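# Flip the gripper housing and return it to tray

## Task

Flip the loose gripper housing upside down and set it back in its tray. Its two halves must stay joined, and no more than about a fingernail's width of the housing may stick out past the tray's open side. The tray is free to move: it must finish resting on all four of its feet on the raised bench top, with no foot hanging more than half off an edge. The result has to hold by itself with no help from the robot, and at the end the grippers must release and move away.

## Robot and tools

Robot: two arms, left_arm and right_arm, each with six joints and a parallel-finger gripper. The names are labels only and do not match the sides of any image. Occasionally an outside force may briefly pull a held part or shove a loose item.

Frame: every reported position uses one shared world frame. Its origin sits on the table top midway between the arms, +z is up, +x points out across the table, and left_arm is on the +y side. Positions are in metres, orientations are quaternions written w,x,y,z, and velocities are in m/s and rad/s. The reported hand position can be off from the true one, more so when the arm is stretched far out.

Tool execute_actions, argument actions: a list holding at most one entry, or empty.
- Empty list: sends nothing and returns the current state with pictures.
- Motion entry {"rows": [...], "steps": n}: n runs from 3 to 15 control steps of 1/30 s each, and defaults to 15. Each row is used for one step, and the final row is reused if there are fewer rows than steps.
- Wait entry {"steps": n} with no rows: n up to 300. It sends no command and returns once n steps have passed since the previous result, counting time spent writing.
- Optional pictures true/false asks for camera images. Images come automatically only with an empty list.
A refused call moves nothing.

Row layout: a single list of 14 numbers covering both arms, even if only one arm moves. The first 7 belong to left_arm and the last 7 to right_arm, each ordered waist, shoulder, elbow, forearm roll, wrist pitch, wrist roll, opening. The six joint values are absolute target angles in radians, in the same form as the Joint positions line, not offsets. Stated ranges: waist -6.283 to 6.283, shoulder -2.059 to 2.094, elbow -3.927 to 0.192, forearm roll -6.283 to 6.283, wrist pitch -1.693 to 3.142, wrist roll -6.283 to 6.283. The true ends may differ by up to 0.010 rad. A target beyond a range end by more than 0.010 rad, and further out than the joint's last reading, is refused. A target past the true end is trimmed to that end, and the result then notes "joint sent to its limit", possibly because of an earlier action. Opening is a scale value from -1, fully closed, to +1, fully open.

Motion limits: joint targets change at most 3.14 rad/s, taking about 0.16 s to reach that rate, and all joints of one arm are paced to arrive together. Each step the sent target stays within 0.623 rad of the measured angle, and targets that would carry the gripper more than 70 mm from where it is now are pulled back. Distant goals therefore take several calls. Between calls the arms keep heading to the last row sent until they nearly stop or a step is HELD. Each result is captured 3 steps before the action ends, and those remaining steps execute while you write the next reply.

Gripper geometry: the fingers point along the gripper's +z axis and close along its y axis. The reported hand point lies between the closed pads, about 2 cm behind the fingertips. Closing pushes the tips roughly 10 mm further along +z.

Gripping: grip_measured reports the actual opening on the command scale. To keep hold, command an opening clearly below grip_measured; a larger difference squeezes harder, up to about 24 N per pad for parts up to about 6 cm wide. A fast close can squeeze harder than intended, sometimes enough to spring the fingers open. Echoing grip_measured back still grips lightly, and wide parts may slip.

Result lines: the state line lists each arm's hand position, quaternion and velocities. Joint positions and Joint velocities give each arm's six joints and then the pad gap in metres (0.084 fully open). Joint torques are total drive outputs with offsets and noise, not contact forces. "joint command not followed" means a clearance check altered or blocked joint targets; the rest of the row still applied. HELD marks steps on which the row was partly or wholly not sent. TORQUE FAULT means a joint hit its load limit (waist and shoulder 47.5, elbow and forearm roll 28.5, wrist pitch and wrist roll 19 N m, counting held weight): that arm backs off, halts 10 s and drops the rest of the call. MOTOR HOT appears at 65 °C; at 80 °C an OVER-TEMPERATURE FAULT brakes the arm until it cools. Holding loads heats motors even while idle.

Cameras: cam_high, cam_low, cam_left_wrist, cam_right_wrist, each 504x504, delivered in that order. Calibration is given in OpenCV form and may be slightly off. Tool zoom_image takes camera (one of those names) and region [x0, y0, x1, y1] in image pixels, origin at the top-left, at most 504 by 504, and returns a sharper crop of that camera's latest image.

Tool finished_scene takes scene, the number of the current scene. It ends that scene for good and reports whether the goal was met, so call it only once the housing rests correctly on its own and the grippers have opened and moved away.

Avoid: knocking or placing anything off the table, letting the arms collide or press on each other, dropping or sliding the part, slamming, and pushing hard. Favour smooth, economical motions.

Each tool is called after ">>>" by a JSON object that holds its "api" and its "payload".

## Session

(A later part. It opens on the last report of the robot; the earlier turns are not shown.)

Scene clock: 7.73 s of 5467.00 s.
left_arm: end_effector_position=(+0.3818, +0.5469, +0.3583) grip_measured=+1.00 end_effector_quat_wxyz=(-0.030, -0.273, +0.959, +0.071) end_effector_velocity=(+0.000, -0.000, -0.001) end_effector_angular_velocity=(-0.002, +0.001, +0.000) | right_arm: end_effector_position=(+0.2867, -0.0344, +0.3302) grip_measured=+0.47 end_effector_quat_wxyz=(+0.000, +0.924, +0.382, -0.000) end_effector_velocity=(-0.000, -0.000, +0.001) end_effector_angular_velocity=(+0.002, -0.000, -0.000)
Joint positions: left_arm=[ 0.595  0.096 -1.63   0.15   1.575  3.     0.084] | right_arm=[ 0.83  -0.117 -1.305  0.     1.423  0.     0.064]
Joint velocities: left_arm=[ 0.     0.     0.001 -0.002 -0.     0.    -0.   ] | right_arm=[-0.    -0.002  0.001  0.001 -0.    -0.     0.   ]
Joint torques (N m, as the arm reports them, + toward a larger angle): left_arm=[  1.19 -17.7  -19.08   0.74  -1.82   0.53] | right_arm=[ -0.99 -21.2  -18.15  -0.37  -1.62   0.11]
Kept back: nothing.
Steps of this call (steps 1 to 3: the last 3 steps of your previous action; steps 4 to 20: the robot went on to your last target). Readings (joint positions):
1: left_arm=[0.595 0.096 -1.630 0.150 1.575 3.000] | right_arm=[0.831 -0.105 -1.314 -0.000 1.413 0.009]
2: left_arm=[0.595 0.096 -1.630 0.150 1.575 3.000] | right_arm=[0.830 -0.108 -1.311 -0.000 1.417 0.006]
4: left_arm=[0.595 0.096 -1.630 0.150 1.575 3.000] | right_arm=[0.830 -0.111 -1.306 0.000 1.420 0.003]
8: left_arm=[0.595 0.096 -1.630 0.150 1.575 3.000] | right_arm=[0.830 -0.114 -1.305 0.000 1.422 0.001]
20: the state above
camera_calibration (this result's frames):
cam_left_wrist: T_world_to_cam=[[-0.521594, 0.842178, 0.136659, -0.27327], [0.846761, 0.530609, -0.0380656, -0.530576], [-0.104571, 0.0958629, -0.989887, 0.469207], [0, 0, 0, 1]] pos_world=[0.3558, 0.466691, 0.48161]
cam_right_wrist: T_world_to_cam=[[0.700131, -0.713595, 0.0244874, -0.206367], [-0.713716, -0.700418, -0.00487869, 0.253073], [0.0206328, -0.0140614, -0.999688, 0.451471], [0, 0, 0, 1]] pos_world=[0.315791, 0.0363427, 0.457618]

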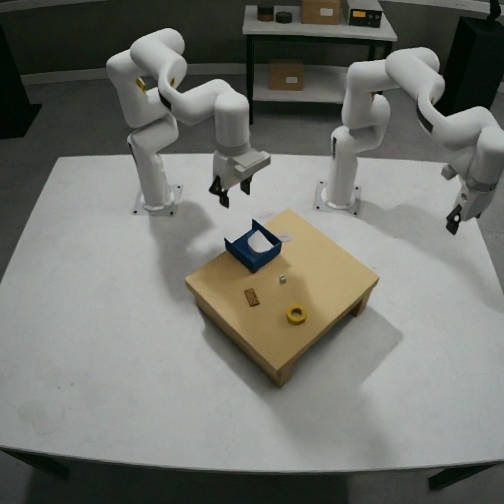

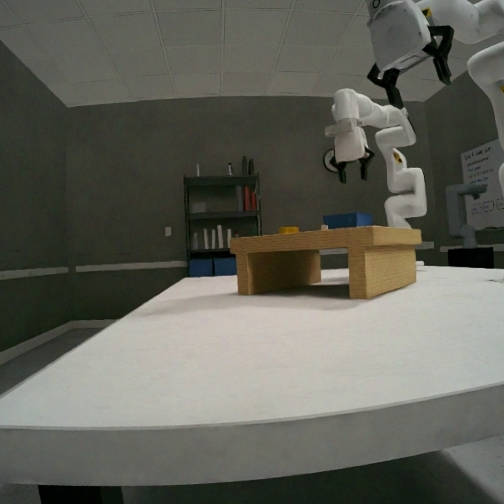

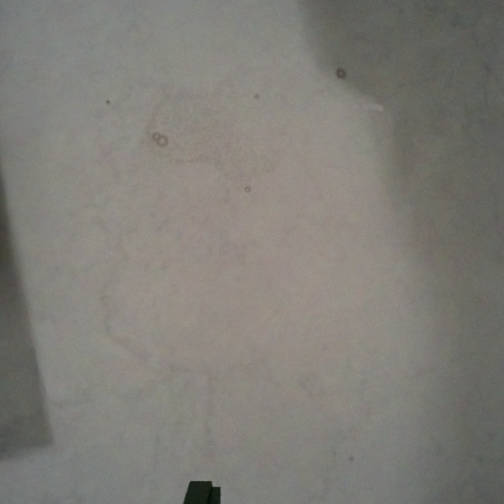

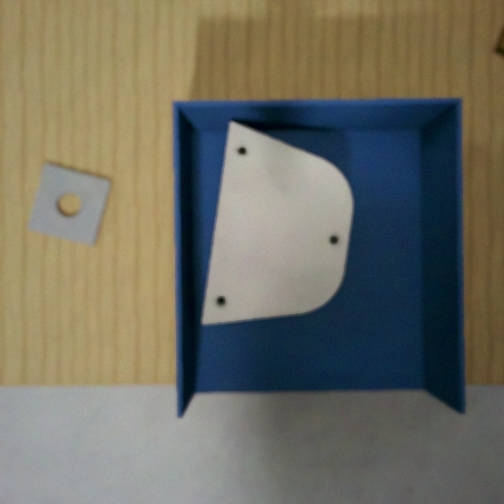

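>>> {"api": "execute_actions", "payload": {"actions": [{"rows":[[0.595,0.096,-1.63,0.15,1.575,3.0,1,0.852,0.15,-1.50,0,1.35,0.02,0.48],[0.595,0.096,-1.63,0.15,1.575,3.0,1,0.852,0.15,-1.50,0,1.35,0.02,0.48],[0.595,0.096,-1.63,0.15,1.575,3.0,1,0.852,0.15,-1.50,0,1.35,0.02,0.48],[0.595,0.096,-1.63,0.15,1.575,3.0,1,0.852,0.15,-1.50,0,1.35,0.02,0.48],[0.595,0.096,-1.63,0.15,1.575,3.0,1,0.852,0.2598,-1.4752,0,1.2154,0.02,0.48]],"steps":15}]}}

>>> {"api": "execute_actions", "payload": {"actions": [{"steps":20}], "pictures": true}}

>>> {"api": "zoom_image", "payload": {"camera": "cam_high", "region": [200,170,320,290]}}

Scene clock: 8.67 s of 5467.00 s.
left_arm: end_effector_position=(+0.3818, +0.5469, +0.3583) grip_measured=+1.00 end_effector_quat_wxyz=(-0.030, -0.273, +0.959, +0.071) end_effector_velocity=(+0.000, -0.001, -0.001) end_effector_angular_velocity=(-0.001, +0.000, -0.001) | right_arm: end_effector_position=(+0.3417, +0.0347, +0.2493) grip_measured=+0.47 end_effector_quat_wxyz=(+0.001, +0.924, +0.382, -0.003) end_effector_velocity=(+0.096, +0.126, -0.281) end_effector_angular_velocity=(-0.058, +0.057, +0.005)
Joint positions: left_arm=[ 0.595  0.096 -1.63   0.15   1.575  3.     0.084] | right_arm=[ 0.849  0.203 -1.455  0.     1.258  0.017  0.064]
Joint velocities: left_arm=[-0.001  0.     0.001 -0.001 -0.001 -0.    -0.   ] | right_arm=[ 0.035  0.733 -0.176  0.001 -0.476  0.03  -0.   ]
Joint torques (N m, as the arm reports them, + toward a larger angle): left_arm=[  1.24 -17.71 -19.2    0.52  -1.76   0.46] | right_arm=[ -1.06 -42.9  -20.1   -0.46  -1.21   0.21]
Steps of this call (steps 1 to 15: the robot went on to your last target; step 16: nothing new was sent; steps 17 to 28: the first 12 steps of this action). Readings (joint positions):
17: left_arm=[0.595 0.096 -1.630 0.150 1.575 3.000] | right_arm=[0.830 -0.117 -1.306 -0.000 1.423 0.000]
18: left_arm=[0.595 0.096 -1.630 0.150 1.575 3.000] | right_arm=[0.830 -0.113 -1.310 -0.000 1.422 0.000]
20: left_arm=[0.595 0.096 -1.630 0.150 1.575 3.000] | right_arm=[0.834 -0.070 -1.346 -0.000 1.409 0.004]
24: left_arm=[0.595 0.096 -1.630 0.150 1.575 3.000] | right_arm=[0.844 0.083 -1.430 0.000 1.338 0.012]
28: the state above

Scene clock: 9.33 s of 5467.00 s.
left_arm: end_effector_position=(+0.3818, +0.5469, +0.3583) grip_measured=+1.00 end_effector_quat_wxyz=(-0.030, -0.273, +0.959, +0.071) end_effector_velocity=(-0.001, +0.001, +0.000) end_effector_angular_velocity=(+0.001, +0.000, +0.002) | right_arm: end_effector_position=(+0.3510, +0.0466, +0.2304) grip_measured=+0.47 end_effector_quat_wxyz=(-0.000, +0.924, +0.382, +0.000) end_effector_velocity=(+0.000, +0.000, -0.001) end_effector_angular_velocity=(-0.001, +0.001, +0.000)
Joint positions: left_arm=[ 0.595  0.096 -1.63   0.15   1.575  3.     0.084] | right_arm=[ 0.852  0.259 -1.475 -0.     1.215  0.02   0.064]
Joint velocities: left_arm=[ 0.002 -0.    -0.     0.001  0.    -0.     0.   ] | right_arm=[ 0.     0.002  0.    -0.001 -0.001  0.    -0.   ]
Joint torques (N m, as the arm reports them, + toward a larger angle): left_arm=[  0.97 -17.61 -19.07   0.64  -1.83   0.55] | right_arm=[  0.21 -31.49 -18.19  -0.53  -1.7    0.  ]
Kept back: nothing.
Steps of this call (steps 1 to 3: the last 3 steps of your previous action; steps 4 to 20: the robot went on to your last target). Readings (joint positions):
1: left_arm=[0.595 0.096 -1.630 0.150 1.575 3.000] | right_arm=[0.850 0.224 -1.459 0.000 1.244 0.018]
2: left_arm=[0.595 0.096 -1.630 0.150 1.575 3.000] | right_arm=[0.851 0.238 -1.463 0.000 1.235 0.019]
4: left_arm=[0.595 0.096 -1.630 0.150 1.575 3.000] | right_arm=[0.851 0.251 -1.468 0.000 1.225 0.019]
8: left_arm=[0.595 0.096 -1.630 0.150 1.575 3.000] | right_arm=[0.852 0.255 -1.476 -0.000 1.217 0.020]
20: the state above
camera_calibration (this result's frames):
cam_left_wrist: T_world_to_cam=[[-0.521594, 0.842178, 0.136659, -0.273271], [0.846761, 0.530609, -0.0380653, -0.530576], [-0.10457, 0.0958632, -0.989886, 0.469207], [0, 0, 0, 1]] pos_world=[0.3558, 0.466691, 0.48161]
cam_right_wrist: T_world_to_cam=[[0.701533, -0.712217, 0.0244732, -0.191697], [-0.712313, -0.701836, -0.00604419, 0.355095], [0.0214809, -0.0131924, -0.999682, 0.351211], [0, 0, 0, 1]] pos_world=[0.379876, 0.117321, 0.357937]

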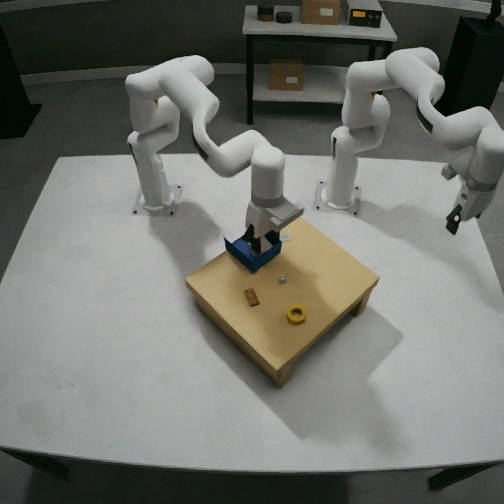

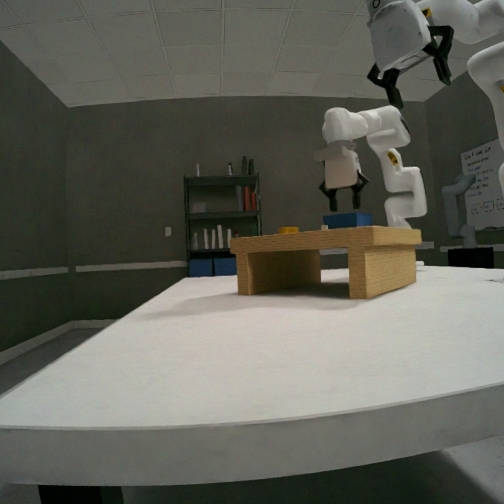

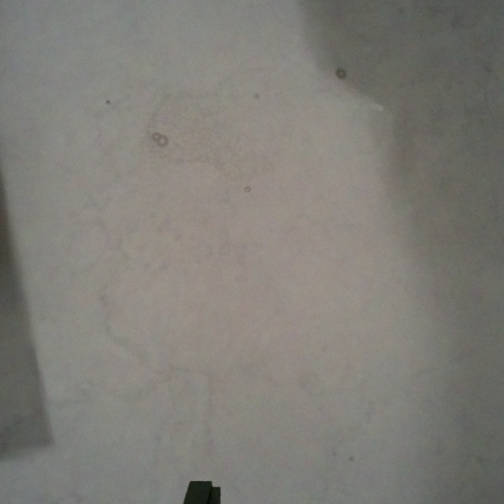

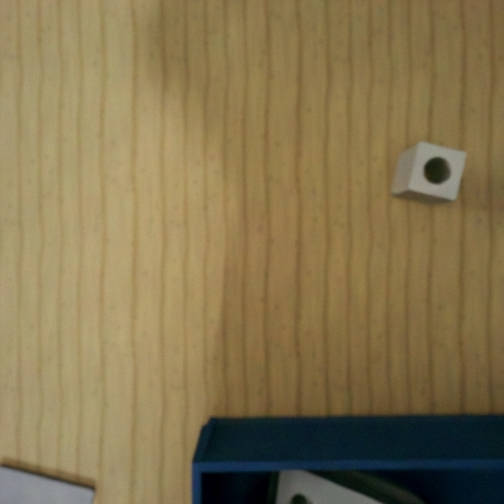

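Region (200, 170, 320, 290) of cam_high's 504x504 image, scaled by 4.200, with more detail than that image has.

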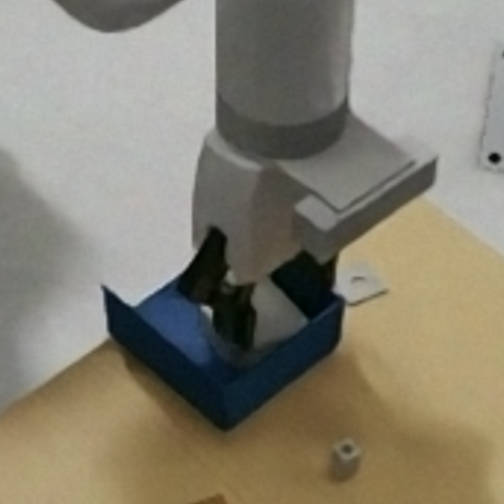

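>>> {"api": "execute_actions", "payload": {"actions": [{"rows":[[0.595,0.096,-1.63,0.15,1.575,3.0,1,0.852,0.267,-1.453,0,1.186,0.02,0.48],[0.595,0.096,-1.63,0.15,1.575,3.0,1,0.852,0.275,-1.431,0,1.156,0.02,0.48],[0.595,0.096,-1.63,0.15,1.575,3.0,1,0.852,0.275,-1.431,0,1.156,0.02,0.48],[0.595,0.096,-1.63,0.15,1.575,3.0,1,0.852,0.283,-1.409,0,1.126,0.02,0.48],[0.595,0.096,-1.63,0.15,1.575,3.0,1,0.852,0.283,-1.409,0,1.126,0.02,0.48],[0.595,0.096,-1.63,0.15,1.575,3.0,1,0.852,0.2906,-1.3869,0,1.0963,0.02,0.48]],"steps":15}]}}

>>> {"api": "execute_actions", "payload": {"actions": [{"steps":15}], "pictures": true}}

>>> {"api": "zoom_image", "payload": {"camera": "cam_high", "region": [210,200,300,290]}}

Scene clock: 10.00 s of 5467.00 s.
left_arm: end_effector_position=(+0.3818, +0.5469, +0.3583) grip_measured=+1.00 end_effector_quat_wxyz=(-0.030, -0.273, +0.959, +0.071) end_effector_velocity=(+0.000, +0.000, +0.000) end_effector_angular_velocity=(+0.001, -0.001, -0.000) | right_arm: end_effector_position=(+0.3499, +0.0445, +0.1838) grip_measured=+0.47 end_effector_quat_wxyz=(+0.002, +0.924, +0.382, -0.004) end_effector_velocity=(+0.001, +0.003, -0.025) end_effector_angular_velocity=(+0.013, -0.011, +0.001)
Joint positions: left_arm=[ 0.595  0.096 -1.63   0.15   1.575  3.     0.084] | right_arm=[ 0.851  0.292 -1.387 -0.001  1.105  0.02   0.064]
Joint velocities: left_arm=[ 0.    -0.    -0.     0.    -0.001  0.     0.   ] | right_arm=[ 0.002  0.02   0.05   0.002 -0.087 -0.     0.   ]
Joint torques (N m, as the arm reports them, + toward a larger angle): left_arm=[  1.16 -17.8  -19.09   0.49  -1.89   0.48] | right_arm=[ -0.21 -37.89 -20.64   0.16  -2.13   0.11]
Steps of this call (steps 1 to 8: the robot went on to your last target; steps 9 to 20: the first 12 steps of this action). Readings (joint positions):
9: left_arm=[0.595 0.096 -1.630 0.150 1.575 3.000] | right_arm=[0.852 0.260 -1.475 -0.000 1.215 0.020]
10: left_arm=[0.595 0.096 -1.630 0.150 1.575 3.000] | right_arm=[0.852 0.260 -1.473 -0.000 1.210 0.020]
12: left_arm=[0.595 0.096 -1.630 0.150 1.575 3.000] | right_arm=[0.852 0.265 -1.458 -0.000 1.188 0.020]
16: left_arm=[0.595 0.096 -1.630 0.150 1.575 3.000] | right_arm=[0.853 0.278 -1.418 0.001 1.130 0.020]
20: the state above

Scene clock: 10.50 s of 5467.00 s.
left_arm: end_effector_position=(+0.3818, +0.5469, +0.3583) grip_measured=+1.00 end_effector_quat_wxyz=(-0.030, -0.273, +0.959, +0.071) end_effector_velocity=(+0.000, -0.001, -0.000) end_effector_angular_velocity=(-0.001, +0.000, -0.001) | right_arm: end_effector_position=(+0.3510, +0.0466, +0.1853) grip_measured=+0.47 end_effector_quat_wxyz=(-0.000, +0.924, +0.382, +0.000) end_effector_velocity=(-0.000, -0.000, -0.001) end_effector_angular_velocity=(-0.002, +0.001, +0.001)
Joint positions: left_arm=[ 0.595  0.096 -1.63   0.15   1.575  3.     0.084] | right_arm=[ 0.852  0.291 -1.387 -0.     1.096  0.02   0.064]
Joint velocities: left_arm=[-0.001  0.     0.001 -0.001 -0.     0.    -0.   ] | right_arm=[ 0.001  0.001  0.    -0.     0.001 -0.    -0.   ]
Joint torques (N m, as the arm reports them, + toward a larger angle): left_arm=[  1.27 -17.79 -19.13   0.55  -1.86   0.4 ] | right_arm=[ -0.34 -32.44 -17.98  -0.16  -1.86   0.27]
Kept back: nothing.
Steps of this call (steps 1 to 3: the last 3 steps of your previous action; steps 4 to 15: the robot went on to your last target). Readings (joint positions):
1: left_arm=[0.595 0.096 -1.630 0.150 1.575 3.000] | right_arm=[0.851 0.292 -1.386 -0.000 1.102 0.020]
2: left_arm=[0.595 0.096 -1.630 0.150 1.575 3.000] | right_arm=[0.852 0.292 -1.387 -0.000 1.100 0.020]
4: left_arm=[0.595 0.096 -1.630 0.150 1.575 3.000] | right_arm=[0.852 0.291 -1.388 -0.000 1.098 0.020]
8: left_arm=[0.595 0.096 -1.630 0.150 1.575 3.000] | right_arm=[0.852 0.290 -1.387 -0.000 1.097 0.020]
15: the state above
All arms were judged still, so your last target was given up. Only a new action makes them travel on or press farther. Fingers that are still opening or closing keep moving.
camera_calibration (this result's frames):
cam_left_wrist: T_world_to_cam=[[-0.521594, 0.842178, 0.136659, -0.27327], [0.846761, 0.530609, -0.0380656, -0.530576], [-0.104571, 0.0958628, -0.989887, 0.469207], [0, 0, 0, 1]] pos_world=[0.3558, 0.466691, 0.48161]
cam_right_wrist: T_world_to_cam=[[0.701534, -0.712215, 0.0244945, -0.190604], [-0.712319, -0.701833, -0.00569965, 0.354741], [0.0212504, -0.0134494, -0.999684, 0.306136], [0, 0, 0, 1]] pos_world=[0.379898, 0.117335, 0.31273]

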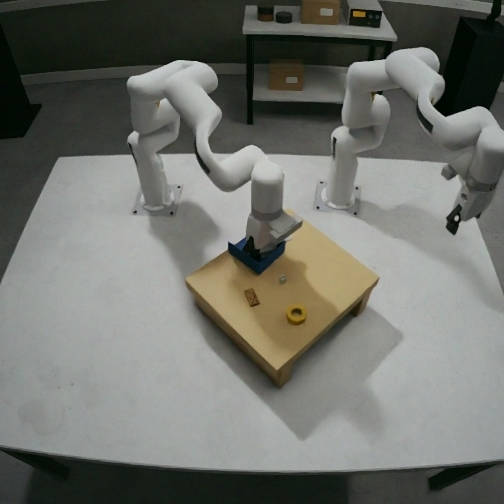

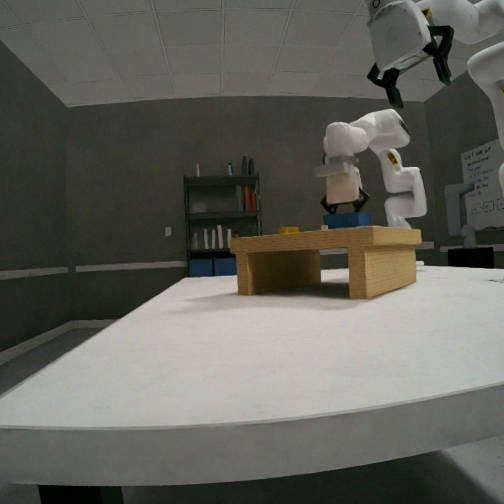

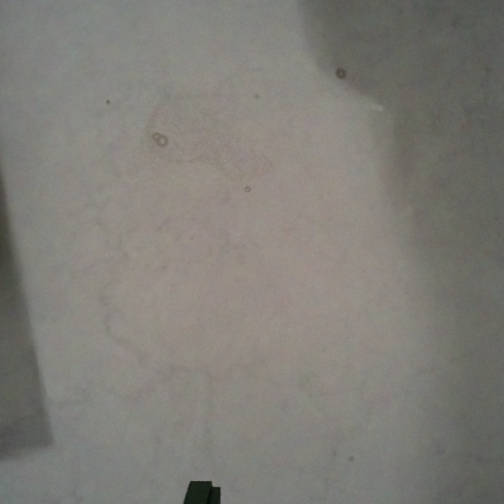

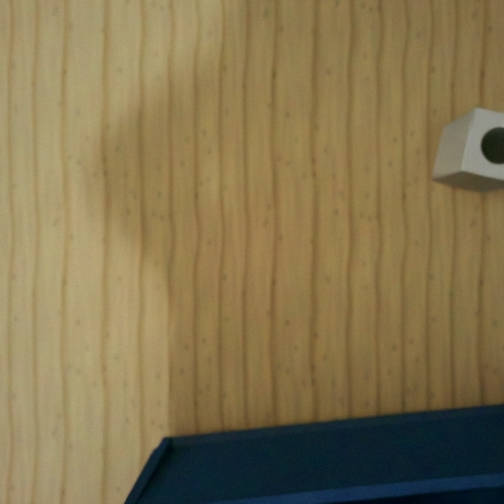

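Region (210, 200, 300, 290) of cam_high's 504x504 image, scaled by 5.600, with more detail than that image has.

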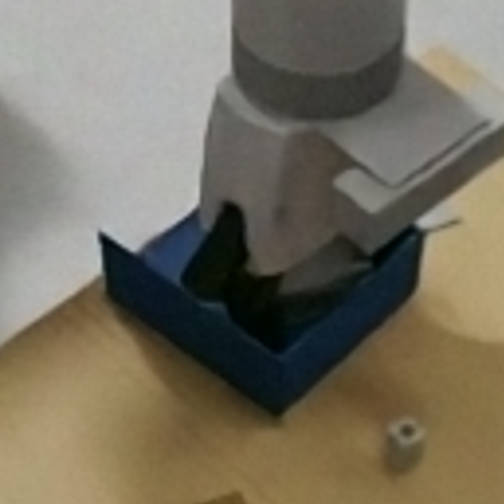

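>>> {"api": "execute_actions", "payload": {"actions": [{"rows":[[0.595,0.096,-1.63,0.15,1.575,3.0,1,0.852,0.2947,-1.375,0,1.080,0.02,0.48],[0.595,0.096,-1.63,0.15,1.575,3.0,1,0.852,0.2947,-1.375,0,1.080,0.02,0.48],[0.595,0.096,-1.63,0.15,1.575,3.0,1,0.852,0.2947,-1.375,0,1.080,0.02,0.48],[0.595,0.096,-1.63,0.15,1.575,3.0,1,0.852,0.2947,-1.375,0,1.080,0.02,0.48],[0.595,0.096,-1.63,0.15,1.575,3.0,1,0.848,0.2947,-1.375,0,1.080,0.02,0.48],[0.595,0.096,-1.63,0.15,1.575,3.0,1,0.844,0.2947,-1.375,0,1.080,0.04,0.48],[0.595,0.096,-1.63,0.15,1.575,3.0,1,0.840,0.2947,-1.375,0,1.080,0.06,0.48],[0.595,0.096,-1.63,0.15,1.575,3.0,1,0.836,0.2947,-1.375,0,1.080,0.08,0.48],[0.595,0.096,-1.63,0.15,1.575,3.0,1,0.832,0.2947,-1.375,0,1.080,0.1,0.48]],"steps":15}]}}

>>> {"api": "execute_actions", "payload": {"actions": [{"steps":15}], "pictures": true}}

>>> {"api": "zoom_image", "payload": {"camera": "cam_high", "region": [210,200,300,290]}}

Scene clock: 11.20 s of 5467.00 s.
left_arm: end_effector_position=(+0.3818, +0.5469, +0.3583) grip_measured=+1.00 end_effector_quat_wxyz=(-0.030, -0.273, +0.959, +0.071) end_effector_velocity=(+0.000, -0.000, +0.000) end_effector_angular_velocity=(+0.001, -0.000, -0.001) | right_arm: end_effector_position=(+0.3569, +0.0403, +0.1793) grip_measured=+0.47 end_effector_quat_wxyz=(-0.000, +0.937, +0.348, +0.000) end_effector_velocity=(+0.025, -0.025, -0.001) end_effector_angular_velocity=(-0.000, -0.000, -0.317)
Joint positions: left_arm=[ 0.595  0.096 -1.63   0.15   1.575  3.     0.084] | right_arm=[ 0.836  0.295 -1.375  0.     1.08   0.078  0.064]
Joint velocities: left_arm=[-0.001 -0.    -0.001  0.001  0.001 -0.    -0.   ] | right_arm=[-0.064 -0.001  0.003 -0.    -0.002  0.253 -0.   ]
Joint torques (N m, as the arm reports them, + toward a larger angle): left_arm=[  1.16 -17.56 -19.17   0.59  -1.82   0.49] | right_arm=[  0.52 -32.66 -18.43  -0.21  -1.46   0.12]
Steps of this call (steps 1 to 9: nothing new was sent; steps 10 to 21: the first 12 steps of this action). Readings (joint positions):
10: left_arm=[0.595 0.096 -1.630 0.150 1.575 3.000] | right_arm=[0.852 0.291 -1.387 -0.000 1.096 0.020]
11: left_arm=[0.595 0.096 -1.630 0.150 1.575 3.000] | right_arm=[0.852 0.291 -1.385 -0.000 1.093 0.020]
13: left_arm=[0.595 0.096 -1.630 0.150 1.575 3.000] | right_arm=[0.852 0.293 -1.380 -0.000 1.087 0.020]
17: left_arm=[0.595 0.096 -1.630 0.150 1.575 3.000] | right_arm=[0.848 0.295 -1.376 0.000 1.081 0.031]
21: the state above

Scene clock: 11.70 s of 5467.00 s.
left_arm: end_effector_position=(+0.3818, +0.5469, +0.3583) grip_measured=+1.00 end_effector_quat_wxyz=(-0.030, -0.273, +0.959, +0.071) end_effector_velocity=(+0.001, -0.000, +0.000) end_effector_angular_velocity=(+0.001, -0.000, -0.002) | right_arm: end_effector_position=(+0.3586, +0.0387, +0.1793) grip_measured=+0.47 end_effector_quat_wxyz=(-0.000, +0.942, +0.336, +0.000) end_effector_velocity=(+0.000, -0.000, -0.000) end_effector_angular_velocity=(-0.000, -0.000, -0.001)
Joint positions: left_arm=[ 0.595  0.096 -1.63   0.15   1.575  3.     0.084] | right_arm=[ 0.832  0.295 -1.375  0.     1.08   0.1    0.064]
Joint velocities: left_arm=[-0.002  0.    -0.001  0.001 -0.     0.    -0.   ] | right_arm=[ 0.     0.    -0.    -0.     0.     0.001  0.   ]
Joint torques (N m, as the arm reports them, + toward a larger angle): left_arm=[  1.18 -17.63 -19.19   0.59  -1.75   0.48] | right_arm=[ -0.76 -32.56 -18.02  -0.51  -1.5   -0.07]
Kept back: nothing.
Steps of this call (steps 1 to 3: the last 3 steps of your previous action; steps 4 to 15: the robot went on to your last target). Readings (joint positions):
1: left_arm=[0.595 0.096 -1.630 0.150 1.575 3.000] | right_arm=[0.835 0.295 -1.375 0.000 1.080 0.085]
2: left_arm=[0.595 0.096 -1.630 0.150 1.575 3.000] | right_arm=[0.834 0.295 -1.375 0.000 1.080 0.090]
4: left_arm=[0.595 0.096 -1.630 0.150 1.575 3.000] | right_arm=[0.833 0.295 -1.375 0.000 1.080 0.096]
8: left_arm=[0.595 0.096 -1.630 0.150 1.575 3.000] | right_arm=[0.832 0.295 -1.375 0.000 1.080 0.099]
15: the state above
camera_calibration (this result's frames):
cam_left_wrist: T_world_to_cam=[[-0.521594, 0.842178, 0.136659, -0.27327], [0.846761, 0.530609, -0.0380653, -0.530576], [-0.10457, 0.095863, -0.989887, 0.469207], [0, 0, 0, 1]] pos_world=[0.3558, 0.466691, 0.48161]
cam_right_wrist: T_world_to_cam=[[0.627107, -0.77855, 0.0244259, -0.172069], [-0.778677, -0.627397, -0.00596814, 0.375528], [0.0199712, -0.0152772, -0.999684, 0.300422], [0, 0, 0, 1]] pos_world=[0.394321, 0.106231, 0.306771]

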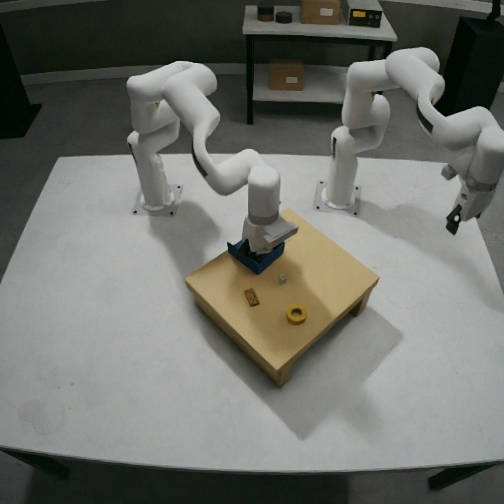

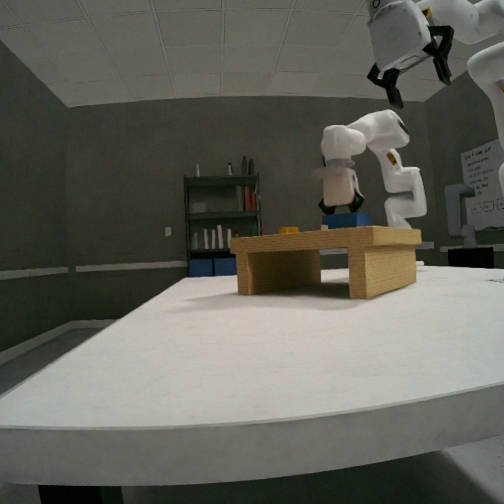

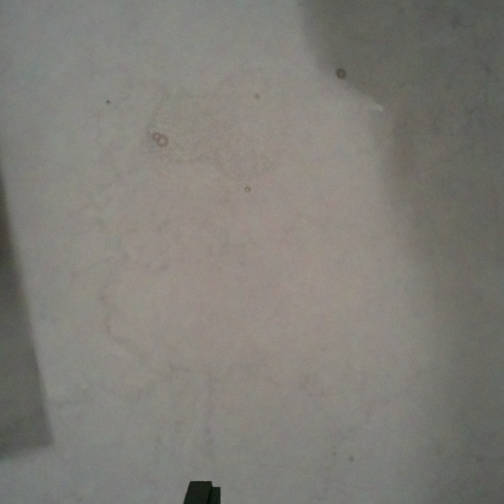

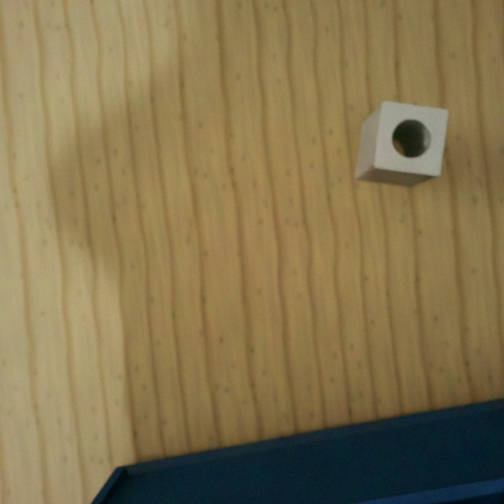

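Region (210, 200, 300, 290) of cam_high's 504x504 image, scaled by 5.600, with more detail than that image has.

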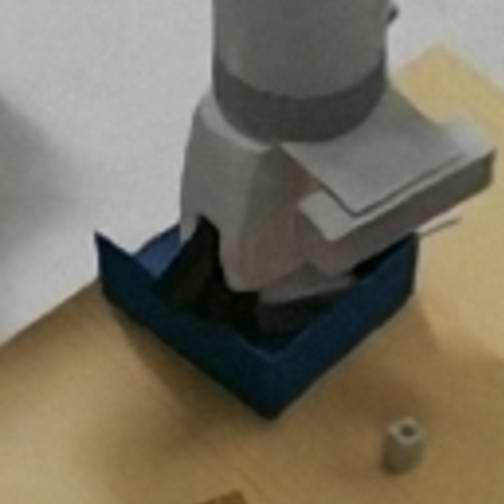

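>>> {"api": "execute_actions", "payload": {"actions": [{"rows":[[0.595,0.096,-1.63,0.15,1.575,3.0,1,0.832,0.2598,-1.4752,0,1.2154,0.1,0.48],[0.595,0.096,-1.63,0.15,1.575,3.0,1,0.832,0.2598,-1.4752,0,1.2154,0.1,0.48],[0.595,0.096,-1.63,0.15,1.575,3.0,1,0.832,0.2598,-1.4752,0,1.2154,0.1,0.48],[0.595,0.096,-1.63,0.15,1.575,3.0,1,0.832,0.2598,-1.4752,0,1.2154,0.1,0.48],[0.595,0.096,-1.63,0.15,1.575,3.0,1,0.832,0.2598,-1.4752,0,1.2154,0.1,0.48],[0.595,0.096,-1.63,0.15,1.575,3.0,1,0.832,0.2598,-1.4752,0,1.2154,0.1,0.48],[0.595,0.096,-1.63,0.15,1.575,3.0,1,0.832,0.2598,-1.4752,0,1.2154,0.1,0.48],[0.595,0.096,-1.63,0.15,1.575,3.0,1,0.83,-0.117,-1.3055,0,1.423,0,0.48]],"steps":15}]}}

>>> {"api": "execute_actions", "payload": {"actions": [{"steps":25}], "pictures": true}}

Scene clock: 12.23 s of 5467.00 s.
left_arm: end_effector_position=(+0.3818, +0.5469, +0.3583) grip_measured=+1.00 end_effector_quat_wxyz=(-0.030, -0.273, +0.959, +0.071) end_effector_velocity=(-0.000, +0.001, -0.000) end_effector_angular_velocity=(-0.000, -0.000, +0.002) | right_arm: end_effector_position=(+0.3426, +0.0222, +0.2486) grip_measured=+0.47 end_effector_quat_wxyz=(+0.003, +0.938, +0.346, -0.006) end_effector_velocity=(-0.191, -0.195, +0.344) end_effector_angular_velocity=(+0.021, -0.016, +0.279)
Joint positions: left_arm=[ 0.595  0.096 -1.63   0.15   1.575  3.     0.084] | right_arm=[ 0.831  0.18  -1.424 -0.     1.257  0.077  0.064]
Joint velocities: left_arm=[ 0.002 -0.     0.001 -0.    -0.001 -0.     0.   ] | right_arm=[-0.005 -1.122  0.474  0.     0.621 -0.285  0.   ]
Joint torques (N m, as the arm reports them, + toward a larger angle): left_arm=[  1.27 -17.6  -19.04   0.58  -1.86   0.43] | right_arm=[ -1.24 -41.96 -24.53  -0.4   -2.24   0.14]
Steps of this call (steps 1 to 4: the robot went on to your last target; steps 5 to 16: the first 12 steps of this action). Readings (joint positions):
5: left_arm=[0.595 0.096 -1.630 0.150 1.575 3.000] | right_arm=[0.832 0.295 -1.375 0.000 1.080 0.100]
6: left_arm=[0.595 0.096 -1.630 0.150 1.575 3.000] | right_arm=[0.832 0.294 -1.378 0.000 1.086 0.100]
8: left_arm=[0.595 0.096 -1.630 0.150 1.575 3.000] | right_arm=[0.832 0.287 -1.404 -0.000 1.130 0.100]
12: left_arm=[0.595 0.096 -1.630 0.150 1.575 3.000] | right_arm=[0.832 0.259 -1.469 -0.000 1.196 0.100]
16: the state above

Scene clock: 13.07 s of 5467.00 s.
left_arm: end_effector_position=(+0.3818, +0.5469, +0.3583) grip_measured=+1.00 end_effector_quat_wxyz=(-0.030, -0.273, +0.959, +0.071) end_effector_velocity=(+0.000, +0.000, -0.000) end_effector_angular_velocity=(-0.001, -0.001, +0.001) | right_arm: end_effector_position=(+0.2867, -0.0344, +0.3300) grip_measured=+0.47 end_effector_quat_wxyz=(+0.000, +0.924, +0.382, -0.000) end_effector_velocity=(-0.000, -0.000, +0.001) end_effector_angular_velocity=(+0.001, -0.003, +0.001)
Joint positions: left_arm=[ 0.595  0.096 -1.63   0.15   1.575  3.     0.084] | right_arm=[ 0.83  -0.116 -1.305  0.     1.423  0.     0.064]
Joint velocities: left_arm=[ 0.001  0.    -0.    -0.001 -0.     0.    -0.   ] | right_arm=[ 0.    -0.003 -0.001 -0.001  0.001 -0.     0.   ]
Joint torques (N m, as the arm reports them, + toward a larger angle): left_arm=[  1.38 -17.76 -19.19   0.68  -1.69   0.53] | right_arm=[ -1.62 -21.96 -18.2   -0.43  -1.67   0.18]
Kept back: nothing.
Steps of this call (steps 1 to 3: the last 3 steps of your previous action; steps 4 to 25: the robot went on to your last target). Readings (joint positions):
1: left_arm=[0.595 0.096 -1.630 0.150 1.575 3.000] | right_arm=[0.831 0.141 -1.410 -0.000 1.277 0.067]
2: left_arm=[0.595 0.096 -1.630 0.150 1.575 3.000] | right_arm=[0.831 0.104 -1.399 -0.000 1.296 0.058]
4: left_arm=[0.595 0.096 -1.630 0.150 1.575 3.000] | right_arm=[0.831 0.033 -1.373 -0.000 1.335 0.040]
8: left_arm=[0.595 0.096 -1.630 0.150 1.575 3.000] | right_arm=[0.830 -0.082 -1.324 -0.000 1.400 0.010]
25: the state above
camera_calibration (this result's frames):
cam_left_wrist: T_world_to_cam=[[-0.521594, 0.842178, 0.136659, -0.27327], [0.846761, 0.530609, -0.0380653, -0.530576], [-0.10457, 0.095863, -0.989887, 0.469207], [0, 0, 0, 1]] pos_world=[0.3558, 0.466691, 0.48161]
cam_right_wrist: T_world_to_cam=[[0.700121, -0.713604, 0.0244895, -0.206365], [-0.713732, -0.700404, -0.00455274, 0.252994], [0.0204014, -0.0142915, -0.99969, 0.451365], [0, 0, 0, 1]] pos_world=[0.315842, 0.0363854, 0.457431]

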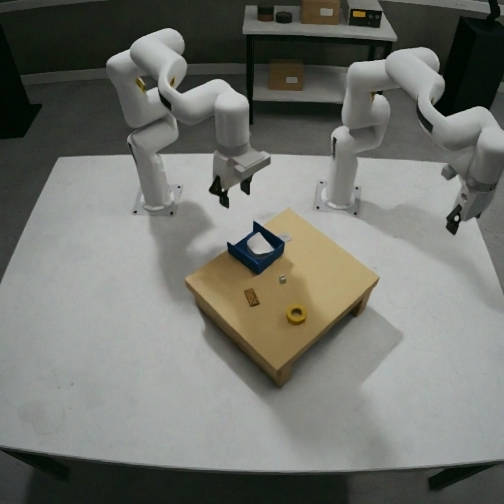

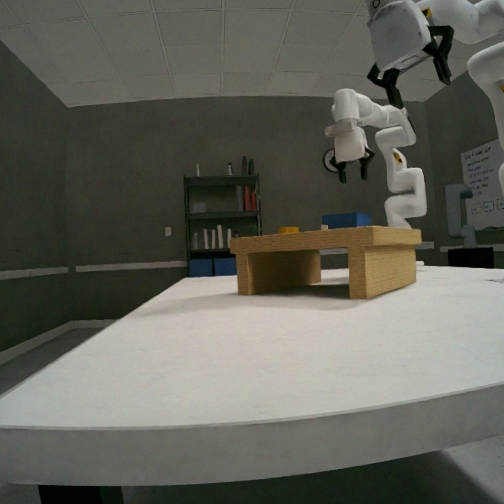

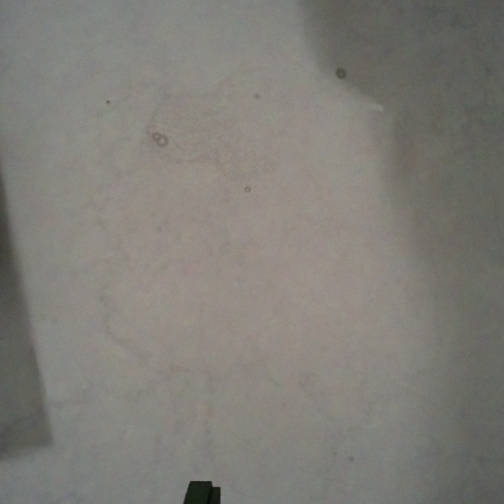

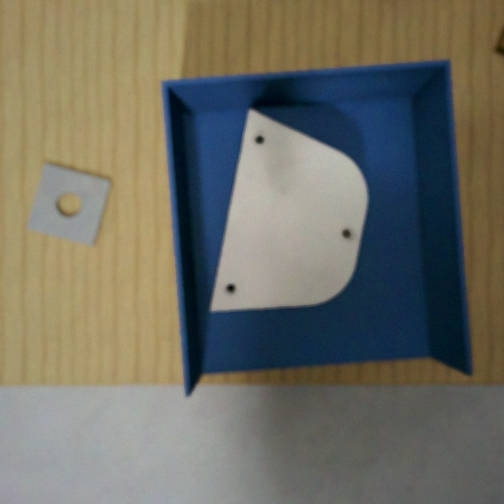

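>>> {"api": "execute_actions", "payload": {"actions": [{"rows":[[0.595,0.096,-1.63,0.15,1.575,3.0,1,0.833,0.12,-1.40,0,1.28,0.197,0.39],[0.595,0.096,-1.63,0.15,1.575,3.0,1,0.833,0.12,-1.40,0,1.28,0.197,0.39],[0.595,0.096,-1.63,0.15,1.575,3.0,1,0.833,0.12,-1.40,0,1.28,0.197,0.39],[0.595,0.096,-1.63,0.15,1.575,3.0,1,0.833,0.12,-1.40,0,1.28,0.197,0.39],[0.595,0.096,-1.63,0.15,1.575,3.0,1,0.833,0.12,-1.40,0,1.28,0.197,0.39],[0.595,0.096,-1.63,0.15,1.575,3.0,1,0.833,0.1813,-1.3708,0,1.1895,0.197,0.39]],"steps":15}]}}

>>> {"api": "execute_actions", "payload": {"actions": [{"steps":10}]}}

>>> {"api": "execute_actions", "payload": {"actions": [{"rows":[[0.595,0.096,-1.63,0.15,1.575,3.0,1,0.833,0.189,-1.352,0,1.163,0.197,0.39],[0.595,0.096,-1.63,0.15,1.575,3.0,1,0.833,0.189,-1.352,0,1.163,0.197,0.39],[0.595,0.096,-1.63,0.15,1.575,3.0,1,0.833,0.197,-1.333,0,1.136,0.197,0.39],[0.595,0.096,-1.63,0.15,1.575,3.0,1,0.833,0.197,-1.333,0,1.136,0.197,0.39],[0.595,0.096,-1.63,0.15,1.575,3.0,1,0.833,0.205,-1.314,0,1.109,0.197,0.39],[0.595,0.096,-1.63,0.15,1.575,3.0,1,0.833,0.205,-1.314,0,1.109,0.197,0.39],[0.595,0.096,-1.63,0.15,1.575,3.0,1,0.833,0.213,-1.294,0,1.081,0.197,0.39],[0.595,0.096,-1.63,0.15,1.575,3.0,1,0.833,0.213,-1.294,0,1.081,0.197,0.39],[0.595,0.096,-1.63,0.15,1.575,3.0,1,0.833,0.2213,-1.2746,0,1.0533,0.197,0.39]],"steps":15}]}}

>>> {"api": "execute_actions", "payload": {"actions": [{"steps":15}], "pictures": true}}

>>> {"api": "zoom_image", "payload": {"camera": "cam_high", "region": [210,200,300,290]}}

Scene clock: 13.90 s of 5467.00 s.
left_arm: end_effector_position=(+0.3818, +0.5469, +0.3583) grip_measured=+1.00 end_effector_quat_wxyz=(-0.030, -0.273, +0.959, +0.071) end_effector_velocity=(+0.000, -0.001, +0.000) end_effector_angular_velocity=(-0.000, -0.001, -0.001) | right_arm: end_effector_position=(+0.3371, +0.0178, +0.2375) grip_measured=+0.38 end_effector_quat_wxyz=(+0.003, +0.955, +0.297, -0.005) end_effector_velocity=(+0.043, +0.046, -0.171) end_effector_angular_velocity=(-0.044, +0.043, -0.164)
Joint positions: left_arm=[ 0.595  0.096 -1.63   0.15   1.575  3.     0.084] | right_arm=[ 0.833  0.159 -1.365  0.     1.218  0.183  0.06 ]
Joint velocities: left_arm=[-0.001 -0.    -0.    -0.001 -0.     0.     0.   ] | right_arm=[ 0.003  0.356  0.024  0.001 -0.319  0.167 -0.   ]
Joint torques (N m, as the arm reports them, + toward a larger angle): left_arm=[  1.48 -17.45 -19.13   0.65  -1.72   0.53] | right_arm=[ -0.71 -45.07 -22.94  -0.43  -1.63  -0.19]
Steps of this call (steps 1 to 13: the robot went on to your last target; steps 14 to 25: the first 12 steps of this action). Readings (joint positions):
14: left_arm=[0.595 0.096 -1.630 0.150 1.575 3.000] | right_arm=[0.830 -0.117 -1.306 -0.000 1.423 0.000]
15: left_arm=[0.595 0.096 -1.630 0.150 1.575 3.000] | right_arm=[0.830 -0.113 -1.308 -0.000 1.420 0.005]
17: left_arm=[0.595 0.096 -1.630 0.150 1.575 3.000] | right_arm=[0.831 -0.072 -1.331 -0.000 1.391 0.044]
21: left_arm=[0.595 0.096 -1.630 0.150 1.575 3.000] | right_arm=[0.832 0.069 -1.367 0.000 1.300 0.141]
25: the state above

Scene clock: 14.23 s of 5467.00 s.
left_arm: end_effector_position=(+0.3818, +0.5469, +0.3583) grip_measured=+1.00 end_effector_quat_wxyz=(-0.030, -0.273, +0.959, +0.071) end_effector_velocity=(+0.000, -0.000, -0.000) end_effector_angular_velocity=(-0.000, -0.001, -0.000) | right_arm: end_effector_position=(+0.3429, +0.0237, +0.2315) grip_measured=+0.38 end_effector_quat_wxyz=(-0.000, +0.957, +0.290, +0.001) end_effector_velocity=(-0.002, -0.001, -0.012) end_effector_angular_velocity=(-0.015, +0.015, -0.003)
Joint positions: left_arm=[ 0.595  0.096 -1.63   0.15   1.575  3.     0.084] | right_arm=[ 0.833  0.179 -1.372 -0.     1.19   0.197  0.06 ]
Joint velocities: left_arm=[-0.     0.     0.    -0.001 -0.001  0.    -0.   ] | right_arm=[ 0.001  0.016  0.01  -0.    -0.004  0.004  0.   ]
Joint torques (N m, as the arm reports them, + toward a larger angle): left_arm=[  1.23 -17.72 -19.28   0.72  -1.75   0.46] | right_arm=[ -0.86 -29.38 -18.39  -0.36  -1.53  -0.01]
Kept back: nothing.
Steps of this call (steps 1 to 3: the last 3 steps of your previous action; steps 4 to 10: the robot went on to your last target). Readings (joint positions):
1: left_arm=[0.595 0.096 -1.630 0.150 1.575 3.000] | right_arm=[0.833 0.168 -1.365 0.000 1.209 0.187]
2: left_arm=[0.595 0.096 -1.630 0.150 1.575 3.000] | right_arm=[0.833 0.173 -1.366 0.000 1.203 0.191]
4: left_arm=[0.595 0.096 -1.630 0.150 1.575 3.000] | right_arm=[0.833 0.176 -1.370 0.000 1.195 0.194]
8: left_arm=[0.595 0.096 -1.630 0.150 1.575 3.000] | right_arm=[0.833 0.178 -1.372 -0.000 1.191 0.196]
10: the state above

Scene clock: 14.63 s of 5467.00 s.
left_arm: end_effector_position=(+0.3818, +0.5469, +0.3583) grip_measured=+1.00 end_effector_quat_wxyz=(-0.030, -0.273, +0.959, +0.071) end_effector_velocity=(-0.000, -0.000, -0.000) end_effector_angular_velocity=(-0.002, +0.000, -0.000) | right_arm: end_effector_position=(+0.3440, +0.0253, +0.1905) grip_measured=+0.38 end_effector_quat_wxyz=(-0.002, +0.957, +0.290, +0.003) end_effector_velocity=(-0.053, -0.070, -0.235) end_effector_angular_velocity=(-0.250, +0.232, -0.012)
Joint positions: left_arm=[ 0.595  0.096 -1.63   0.15   1.575  3.     0.084] | right_arm=[ 0.834  0.212 -1.294  0.     1.074  0.197  0.06 ]
Joint velocities: left_arm=[ 0.     0.     0.001 -0.002  0.     0.    -0.   ] | right_arm=[-0.018  0.187  0.365 -0.014 -0.211  0.001 -0.001]
Joint torques (N m, as the arm reports them, + toward a larger angle): left_arm=[  1.17 -17.8  -19.06   0.72  -1.75   0.5 ] | right_arm=[ -0.49 -33.52 -18.68  -0.37  -1.43  -0.1 ]
Steps of this call (steps 1 to 12: the first 12 steps of this action). Readings (joint positions):
1: left_arm=[0.595 0.096 -1.630 0.150 1.575 3.000] | right_arm=[0.833 0.180 -1.371 -0.000 1.190 0.197]
2: left_arm=[0.595 0.096 -1.630 0.150 1.575 3.000] | right_arm=[0.833 0.181 -1.369 -0.000 1.185 0.197]
4: left_arm=[0.595 0.096 -1.630 0.150 1.575 3.000] | right_arm=[0.833 0.185 -1.359 -0.000 1.170 0.197]
8: left_arm=[0.595 0.096 -1.630 0.150 1.575 3.000] | right_arm=[0.833 0.200 -1.324 0.000 1.124 0.197]
12: the state above

Scene clock: 15.13 s of 5467.00 s.
left_arm: end_effector_position=(+0.3818, +0.5469, +0.3583) grip_measured=+1.00 end_effector_quat_wxyz=(-0.030, -0.273, +0.959, +0.071) end_effector_velocity=(+0.000, +0.000, -0.000) end_effector_angular_velocity=(-0.001, -0.000, +0.000) | right_arm: end_effector_position=(+0.3437, +0.0244, +0.1820) grip_measured=+0.39 end_effector_quat_wxyz=(-0.001, +0.957, +0.290, +0.002) end_effector_velocity=(-0.000, +0.000, -0.002) end_effector_angular_velocity=(-0.000, +0.001, +0.000)
Joint positions: left_arm=[ 0.595  0.096 -1.63   0.15   1.575  3.     0.084] | right_arm=[ 0.833  0.218 -1.278 -0.     1.054  0.197  0.06 ]
Joint velocities: left_arm=[ 0.001  0.     0.001 -0.001 -0.001  0.    -0.   ] | right_arm=[ 0.     0.002  0.002  0.001 -0.003 -0.     0.   ]
Joint torques (N m, as the arm reports them, + toward a larger angle): left_arm=[  1.45 -17.68 -19.1    0.72  -1.71   0.46] | right_arm=[-2.4  -7.78 -5.97 -0.17 -1.44 -0.4 ]
Kept back: nothing.
Steps of this call (steps 1 to 3: the last 3 steps of your previous action; steps 4 to 15: the robot went on to your last target). Readings (joint positions):
1: left_arm=[0.595 0.096 -1.630 0.150 1.575 3.000] | right_arm=[0.833 0.217 -1.284 -0.000 1.067 0.197]
2: left_arm=[0.595 0.096 -1.630 0.150 1.575 3.000] | right_arm=[0.833 0.218 -1.282 -0.001 1.062 0.197]
4: left_arm=[0.595 0.096 -1.630 0.150 1.575 3.000] | right_arm=[0.833 0.218 -1.280 -0.001 1.058 0.197]
8: left_arm=[0.595 0.096 -1.630 0.150 1.575 3.000] | right_arm=[0.833 0.218 -1.278 -0.000 1.055 0.197]
15: the state above
camera_calibration (this result's frames):
cam_left_wrist: T_world_to_cam=[[-0.521594, 0.842178, 0.136659, -0.27327], [0.846761, 0.530609, -0.0380653, -0.530576], [-0.10457, 0.0958631, -0.989887, 0.469207], [0, 0, 0, 1]] pos_world=[0.3558, 0.466691, 0.48161]
cam_right_wrist: T_world_to_cam=[[0.549251, -0.835324, 0.0235986, -0.145682], [-0.835363, -0.549589, -0.0110335, 0.37343], [0.0221861, -0.0136532, -0.999661, 0.30242], [0, 0, 0, 1]] pos_world=[0.385256, 0.0876702, 0.309875]

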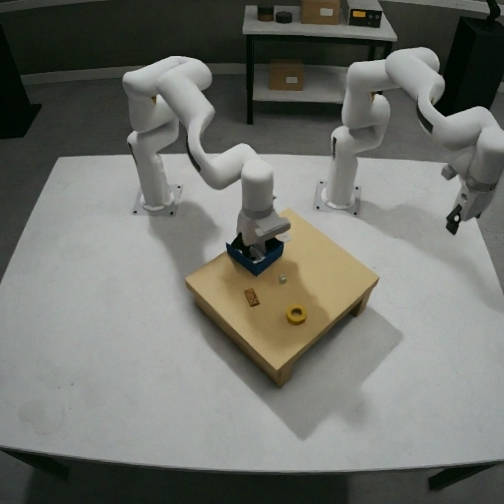

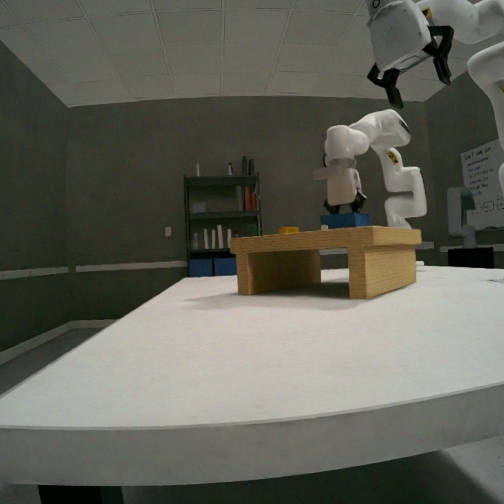

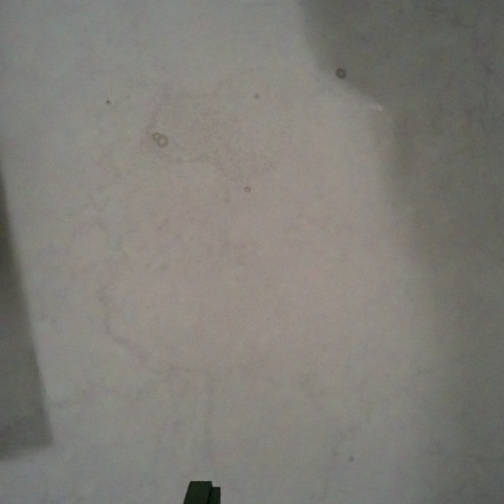

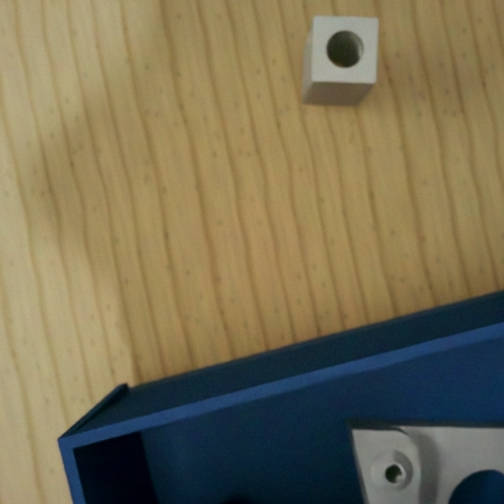

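Region (210, 200, 300, 290) of cam_high's 504x504 image, scaled by 5.600, with more detail than that image has.

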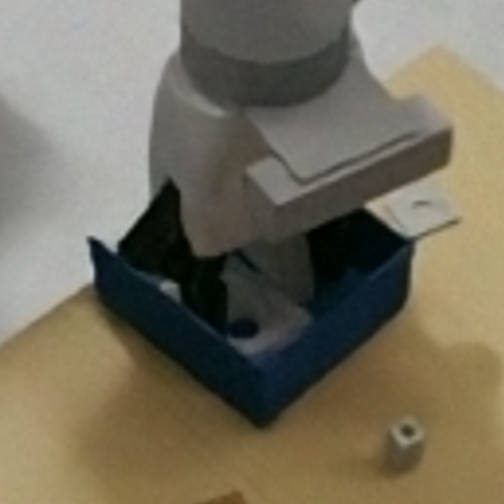

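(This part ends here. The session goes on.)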